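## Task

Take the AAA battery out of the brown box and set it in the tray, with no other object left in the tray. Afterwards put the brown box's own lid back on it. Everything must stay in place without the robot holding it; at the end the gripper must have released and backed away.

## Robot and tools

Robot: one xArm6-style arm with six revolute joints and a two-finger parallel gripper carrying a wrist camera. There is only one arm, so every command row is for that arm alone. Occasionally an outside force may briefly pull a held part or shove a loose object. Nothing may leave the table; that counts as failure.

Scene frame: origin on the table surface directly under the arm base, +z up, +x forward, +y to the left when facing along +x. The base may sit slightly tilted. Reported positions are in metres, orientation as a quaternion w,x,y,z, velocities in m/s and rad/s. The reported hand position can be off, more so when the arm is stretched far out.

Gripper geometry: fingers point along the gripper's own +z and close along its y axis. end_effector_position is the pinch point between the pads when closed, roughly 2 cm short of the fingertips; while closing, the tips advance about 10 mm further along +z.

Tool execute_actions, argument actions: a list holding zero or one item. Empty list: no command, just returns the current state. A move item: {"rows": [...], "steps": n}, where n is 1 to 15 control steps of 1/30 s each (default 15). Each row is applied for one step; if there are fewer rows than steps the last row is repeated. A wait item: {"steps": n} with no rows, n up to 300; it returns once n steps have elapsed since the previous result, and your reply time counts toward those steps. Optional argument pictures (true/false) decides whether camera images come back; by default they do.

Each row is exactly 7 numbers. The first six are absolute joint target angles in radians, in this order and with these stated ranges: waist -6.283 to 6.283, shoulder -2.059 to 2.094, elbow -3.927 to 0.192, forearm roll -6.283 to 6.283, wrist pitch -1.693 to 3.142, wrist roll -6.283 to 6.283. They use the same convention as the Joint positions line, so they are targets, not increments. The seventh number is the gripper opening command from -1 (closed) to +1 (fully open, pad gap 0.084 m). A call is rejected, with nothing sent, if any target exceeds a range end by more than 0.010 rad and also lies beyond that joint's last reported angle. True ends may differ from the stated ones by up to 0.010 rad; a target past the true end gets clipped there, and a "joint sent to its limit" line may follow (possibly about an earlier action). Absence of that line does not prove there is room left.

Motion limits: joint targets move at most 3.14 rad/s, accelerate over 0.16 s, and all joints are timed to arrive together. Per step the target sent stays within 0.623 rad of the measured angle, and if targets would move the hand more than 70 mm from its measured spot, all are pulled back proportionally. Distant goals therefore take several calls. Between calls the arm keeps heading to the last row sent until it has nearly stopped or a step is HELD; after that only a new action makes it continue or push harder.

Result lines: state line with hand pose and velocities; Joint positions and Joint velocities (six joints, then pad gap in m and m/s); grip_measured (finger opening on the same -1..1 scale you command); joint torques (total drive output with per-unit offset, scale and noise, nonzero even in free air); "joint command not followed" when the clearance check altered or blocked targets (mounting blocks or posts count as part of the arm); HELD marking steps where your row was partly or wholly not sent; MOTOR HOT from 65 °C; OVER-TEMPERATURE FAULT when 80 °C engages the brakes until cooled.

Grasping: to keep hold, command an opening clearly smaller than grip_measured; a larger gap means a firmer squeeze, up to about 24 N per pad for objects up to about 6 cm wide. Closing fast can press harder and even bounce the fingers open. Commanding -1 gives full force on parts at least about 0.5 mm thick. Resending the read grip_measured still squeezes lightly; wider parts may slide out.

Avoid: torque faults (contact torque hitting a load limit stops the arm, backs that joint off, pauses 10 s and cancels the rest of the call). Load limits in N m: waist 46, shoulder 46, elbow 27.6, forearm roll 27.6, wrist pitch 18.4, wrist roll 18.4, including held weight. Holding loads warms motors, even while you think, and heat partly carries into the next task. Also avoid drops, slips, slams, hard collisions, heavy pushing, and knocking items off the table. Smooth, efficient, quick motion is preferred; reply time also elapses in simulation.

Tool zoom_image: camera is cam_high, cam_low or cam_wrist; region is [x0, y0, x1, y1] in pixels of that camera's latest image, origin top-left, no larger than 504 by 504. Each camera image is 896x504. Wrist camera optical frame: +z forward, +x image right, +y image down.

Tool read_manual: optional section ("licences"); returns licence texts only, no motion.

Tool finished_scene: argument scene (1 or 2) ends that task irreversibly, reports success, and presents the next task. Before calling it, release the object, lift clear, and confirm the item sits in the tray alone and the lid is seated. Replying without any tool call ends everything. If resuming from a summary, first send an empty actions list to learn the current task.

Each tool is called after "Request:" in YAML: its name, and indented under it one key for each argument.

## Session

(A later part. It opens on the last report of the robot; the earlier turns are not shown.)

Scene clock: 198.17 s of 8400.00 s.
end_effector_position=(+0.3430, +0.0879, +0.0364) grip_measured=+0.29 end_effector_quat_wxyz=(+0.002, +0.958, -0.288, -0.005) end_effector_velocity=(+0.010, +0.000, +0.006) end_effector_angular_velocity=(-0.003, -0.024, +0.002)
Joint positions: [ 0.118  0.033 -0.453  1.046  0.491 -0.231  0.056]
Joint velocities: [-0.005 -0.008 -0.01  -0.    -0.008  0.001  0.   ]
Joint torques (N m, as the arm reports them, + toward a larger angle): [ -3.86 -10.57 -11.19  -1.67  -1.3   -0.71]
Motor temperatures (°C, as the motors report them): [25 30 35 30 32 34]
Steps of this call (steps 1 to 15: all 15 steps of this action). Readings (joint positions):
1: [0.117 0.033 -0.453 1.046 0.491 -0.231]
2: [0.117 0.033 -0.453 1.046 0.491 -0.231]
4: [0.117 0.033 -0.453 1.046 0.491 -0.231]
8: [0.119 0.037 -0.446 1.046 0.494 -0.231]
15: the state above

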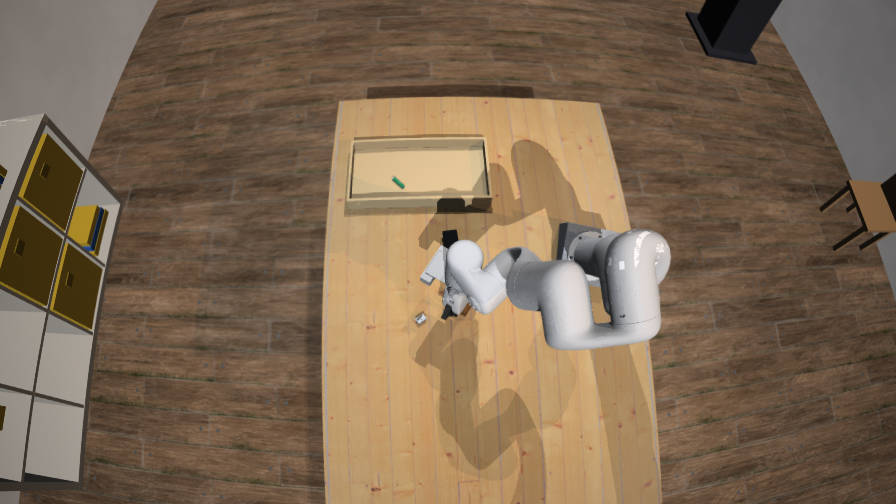

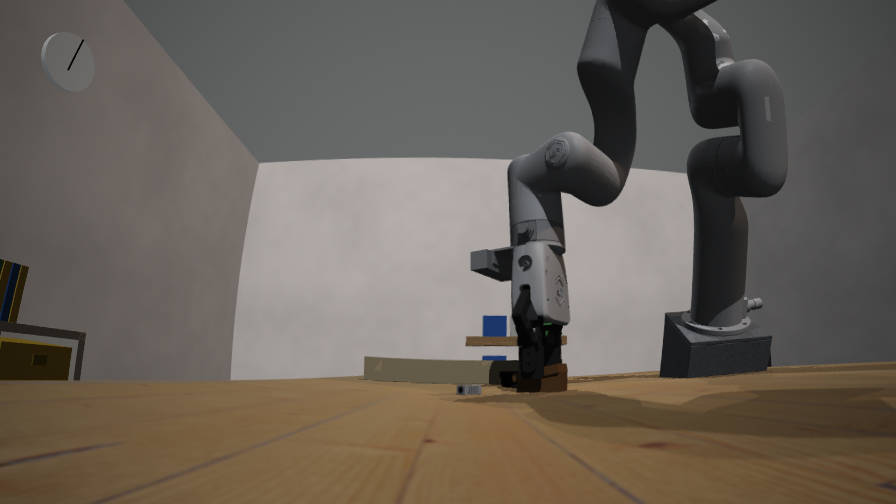

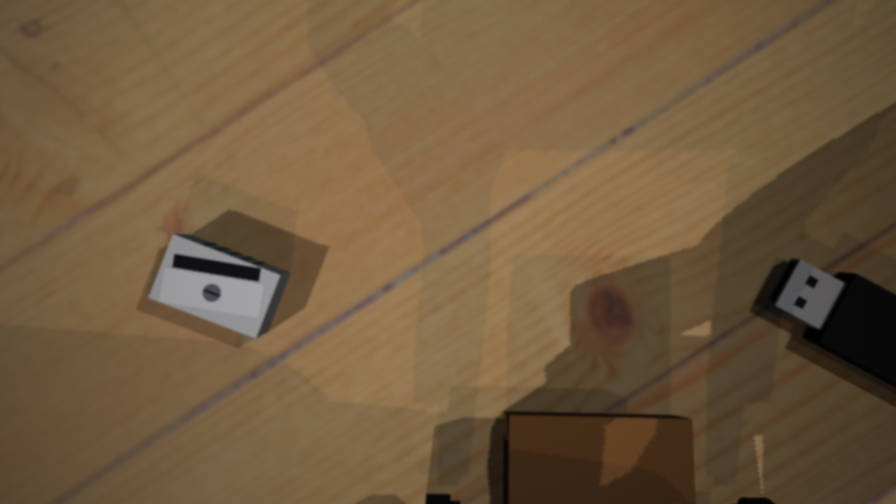

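Request:
execute_actions:
  actions:
    - {"rows":[[0.117,0.032,-0.454,1.046,0.49,-0.231,-0.45]],"steps":12}
  pictures: false

Request:
execute_actions:
  actions:
    - {"rows":[[0.107,0.018,-0.45,1.026,0.499,-0.218,-0.45]]}
  pictures: false

Request:
execute_actions:
  actions:
    - {"rows":[[0.111,0.014,-0.446,1.026,0.499,-0.214,-0.45]]}

Request:
zoom_image:
  camera: "cam_low"
  region: [480,330,600,410]

Scene clock: 207.67 s of 8400.00 s.
end_effector_position=(+0.3444, +0.0880, +0.0372) grip_measured=-0.17 end_effector_quat_wxyz=(+0.002, +0.958, -0.288, -0.003) end_effector_velocity=(-0.000, -0.000, -0.000) end_effector_angular_velocity=(-0.000, +0.000, -0.001)
Joint positions: [ 0.117  0.032 -0.454  1.046  0.49  -0.231  0.037]
Joint velocities: [-0.     0.     0.001  0.001 -0.     0.    -0.   ]
Joint torques (N m, as the arm reports them, + toward a larger angle): [ -3.93 -10.72 -11.43  -1.64  -1.36  -0.7 ]
Motor temperatures (°C, as the motors report them): [25 30 35 30 32 34]
Steps of this call (steps 1 to 15: the robot went on to your last target; steps 16 to 90: nothing new was sent; then 6.10 s passed at rest; steps 91 to 102: all 12 steps of this action). Readings (joint positions):
91: [0.117 0.032 -0.454 1.046 0.490 -0.231]
92: [0.117 0.032 -0.454 1.046 0.490 -0.231]
94: [0.117 0.032 -0.454 1.046 0.490 -0.231]
98: [0.117 0.032 -0.454 1.046 0.490 -0.231]
102: the state above

Scene clock: 208.17 s of 8400.00 s.
end_effector_position=(+0.3446, +0.0875, +0.0411) grip_measured=-0.17 end_effector_quat_wxyz=(+0.001, +0.958, -0.288, -0.003) end_effector_velocity=(+0.000, +0.000, +0.000) end_effector_angular_velocity=(+0.000, -0.001, -0.001)
Joint positions: [ 0.107  0.018 -0.45   1.026  0.499 -0.218  0.037]
Joint velocities: [ 0.     0.    -0.001  0.001 -0.     0.002  0.   ]
Joint torques (N m, as the arm reports them, + toward a larger angle): [ -4.04 -10.7  -11.67  -1.63  -1.35  -0.75]
Motor temperatures (°C, as the motors report them): [25 30 35 30 32 34]
Steps of this call (steps 1 to 15: all 15 steps of this action). Readings (joint positions):
1: [0.117 0.032 -0.454 1.046 0.490 -0.231]
2: [0.115 0.029 -0.453 1.041 0.492 -0.228]
4: [0.110 0.022 -0.451 1.032 0.496 -0.222]
8: [0.107 0.018 -0.450 1.027 0.499 -0.219]
15: the state above

Scene clock: 208.67 s of 8400.00 s.
end_effector_position=(+0.3432, +0.0887, +0.0410) grip_measured=-0.17 end_effector_quat_wxyz=(+0.001, +0.958, -0.288, -0.004) end_effector_velocity=(-0.000, +0.000, -0.000) end_effector_angular_velocity=(-0.000, +0.001, -0.000)
Joint positions: [ 0.111  0.014 -0.446  1.026  0.499 -0.214  0.037]
Joint velocities: [ 0.001  0.001  0.     0.    -0.     0.     0.   ]
Joint torques (N m, as the arm reports them, + toward a larger angle): [ -4.04 -10.77 -11.76  -1.67  -1.34  -0.7 ]
Motor temperatures (°C, as the motors report them): [25 30 35 30 32 34]
Steps of this call (steps 1 to 15: all 15 steps of this action). Readings (joint positions):
1: [0.107 0.018 -0.450 1.026 0.499 -0.218]
2: [0.108 0.017 -0.449 1.026 0.499 -0.217]
4: [0.110 0.015 -0.447 1.026 0.499 -0.215]
8: [0.111 0.014 -0.446 1.026 0.499 -0.214]
15: the state above

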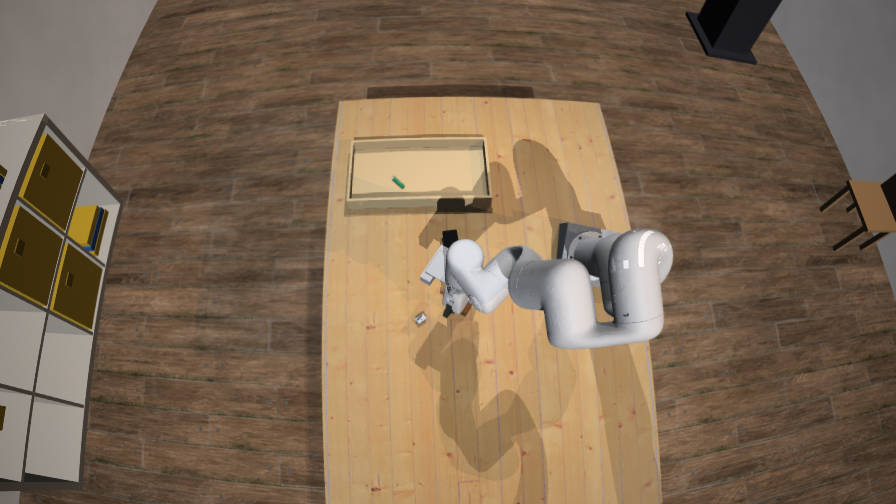

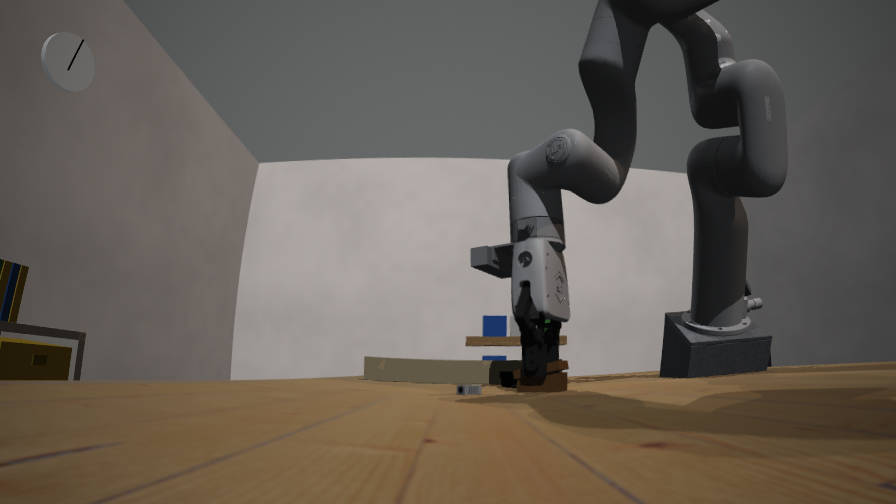

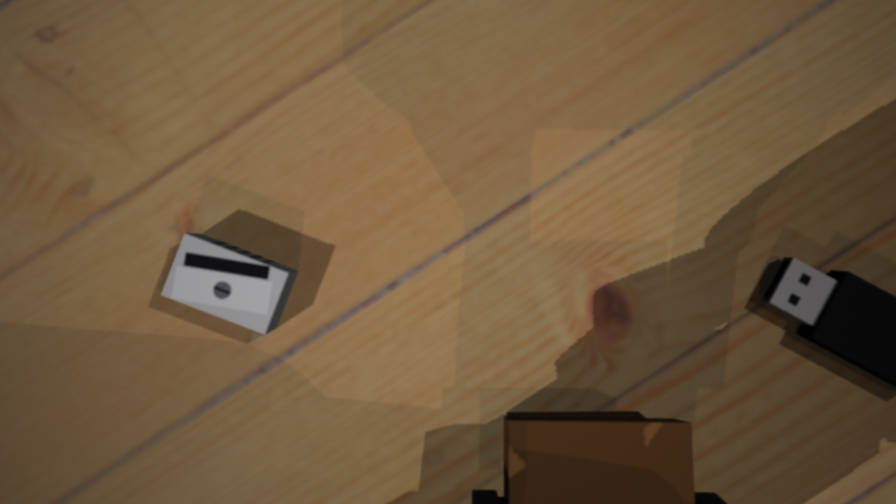

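Region (480, 330, 600, 410) of cam_low's 896x504 image, scaled by 4.200, with more detail than that image has.

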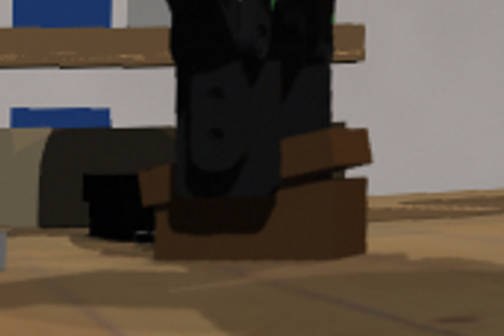

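Request:
execute_actions:
  actions:
    - {"rows":[[0.114,0.012,-0.443,1.026,0.499,-0.211,-0.45],[0.114,0.012,-0.443,1.026,0.499,-0.211,-0.45],[0.114,0.012,-0.443,1.026,0.499,-0.211,-0.45],[0.114,0.012,-0.443,1.026,0.499,-0.211,-0.45],[0.114,0.012,-0.443,1.026,0.499,-0.211,-0.45],[0.114,0.012,-0.443,1.026,0.499,-0.211,-0.45],[0.114,0.012,-0.443,1.026,0.499,-0.211,-0.45],[0.114,0.012,-0.443,1.026,0.499,-0.211,-0.45],[0.114,0.012,-0.443,1.026,0.499,-0.211,0.3]]}
  pictures: false

Request:
execute_actions:
  actions:
    - {"rows":[[0.114,0.012,-0.443,1.026,0.499,-0.211,0.3],[0.114,0.012,-0.443,1.026,0.499,-0.211,0.3],[0.114,0.012,-0.443,1.026,0.499,-0.211,0.3],[0.114,0.012,-0.443,1.026,0.499,-0.211,0.3],[-0.021,-0.19,-0.415,0.774,0.654,-0.057,0.3]]}

Request:
zoom_image:
  camera: "cam_low"
  region: [480,330,600,410]

Scene clock: 217.43 s of 8400.00 s.
end_effector_position=(+0.3418, +0.0895, +0.0406) grip_measured=+0.29 end_effector_quat_wxyz=(+0.002, +0.957, -0.289, -0.005) end_effector_velocity=(-0.001, -0.000, -0.000) end_effector_angular_velocity=(-0.000, +0.002, +0.001)
Joint positions: [ 0.114  0.012 -0.443  1.026  0.499 -0.211  0.056]
Joint velocities: [ 0.     0.     0.001 -0.002  0.001  0.     0.001]
Joint torques (N m, as the arm reports them, + toward a larger angle): [ -3.94 -10.68 -11.63  -1.74  -1.3   -0.78]
Motor temperatures (°C, as the motors report them): [25 30 35 30 32 34]
Steps of this call (steps 1 to 15: the robot went on to your last target; steps 16 to 90: nothing new was sent; then 5.27 s passed at rest; steps 91 to 105: all 15 steps of this action). Readings (joint positions):
91: [0.111 0.014 -0.446 1.026 0.499 -0.214]
92: [0.112 0.013 -0.445 1.026 0.499 -0.213]
94: [0.113 0.013 -0.444 1.026 0.499 -0.212]
98: [0.114 0.012 -0.443 1.026 0.499 -0.211]
105: the state above

Scene clock: 217.93 s of 8400.00 s.
end_effector_position=(+0.3481, +0.0867, +0.0989) grip_measured=+0.29 end_effector_quat_wxyz=(-0.001, +0.959, -0.284, +0.001) end_effector_velocity=(-0.040, -0.011, -0.006) end_effector_angular_velocity=(-0.005, +0.106, -0.030)
Joint positions: [-0.018 -0.187 -0.417  0.781  0.649 -0.062  0.056]
Joint velocities: [-0.04  -0.034  0.057 -0.101  0.081  0.066 -0.   ]
Joint torques (N m, as the arm reports them, + toward a larger angle): [ -2.86  -8.32 -16.12  -1.15  -1.56  -0.99]
Motor temperatures (°C, as the motors report them): [25 30 35 30 32 34]
Steps of this call (steps 1 to 15: all 15 steps of this action). Readings (joint positions):
1: [0.114 0.012 -0.443 1.026 0.499 -0.211]
2: [0.114 0.012 -0.443 1.026 0.499 -0.211]
4: [0.114 0.012 -0.443 1.026 0.499 -0.211]
8: [0.080 -0.036 -0.433 0.960 0.542 -0.170]
15: the state above

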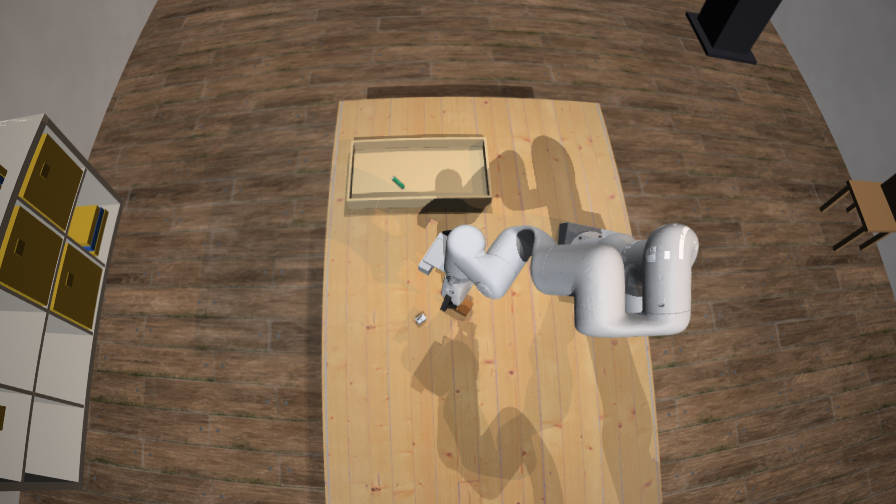

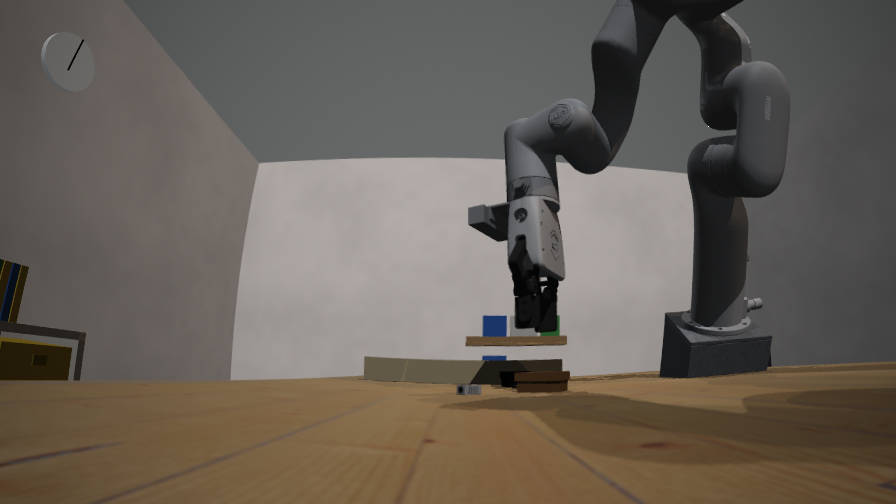

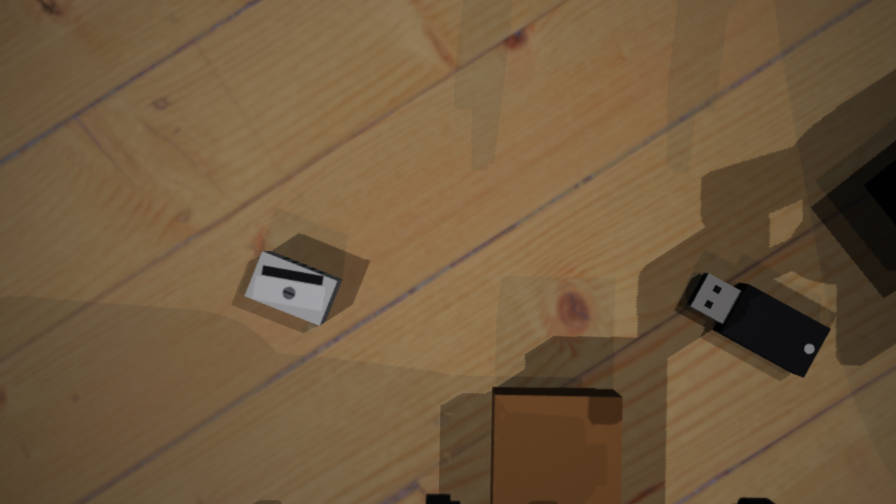

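Region (480, 330, 600, 410) of cam_low's 896x504 image, scaled by 4.200, with more detail than that image has.

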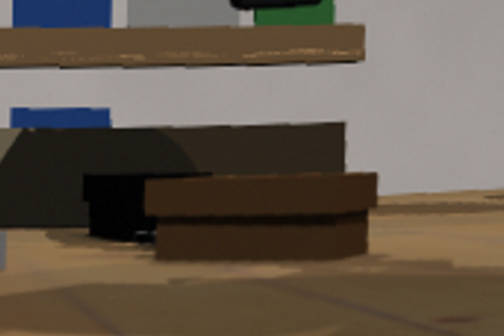

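Seated.

Request:
finished_scene:
  scene: 2

The scene is finished: the task was done.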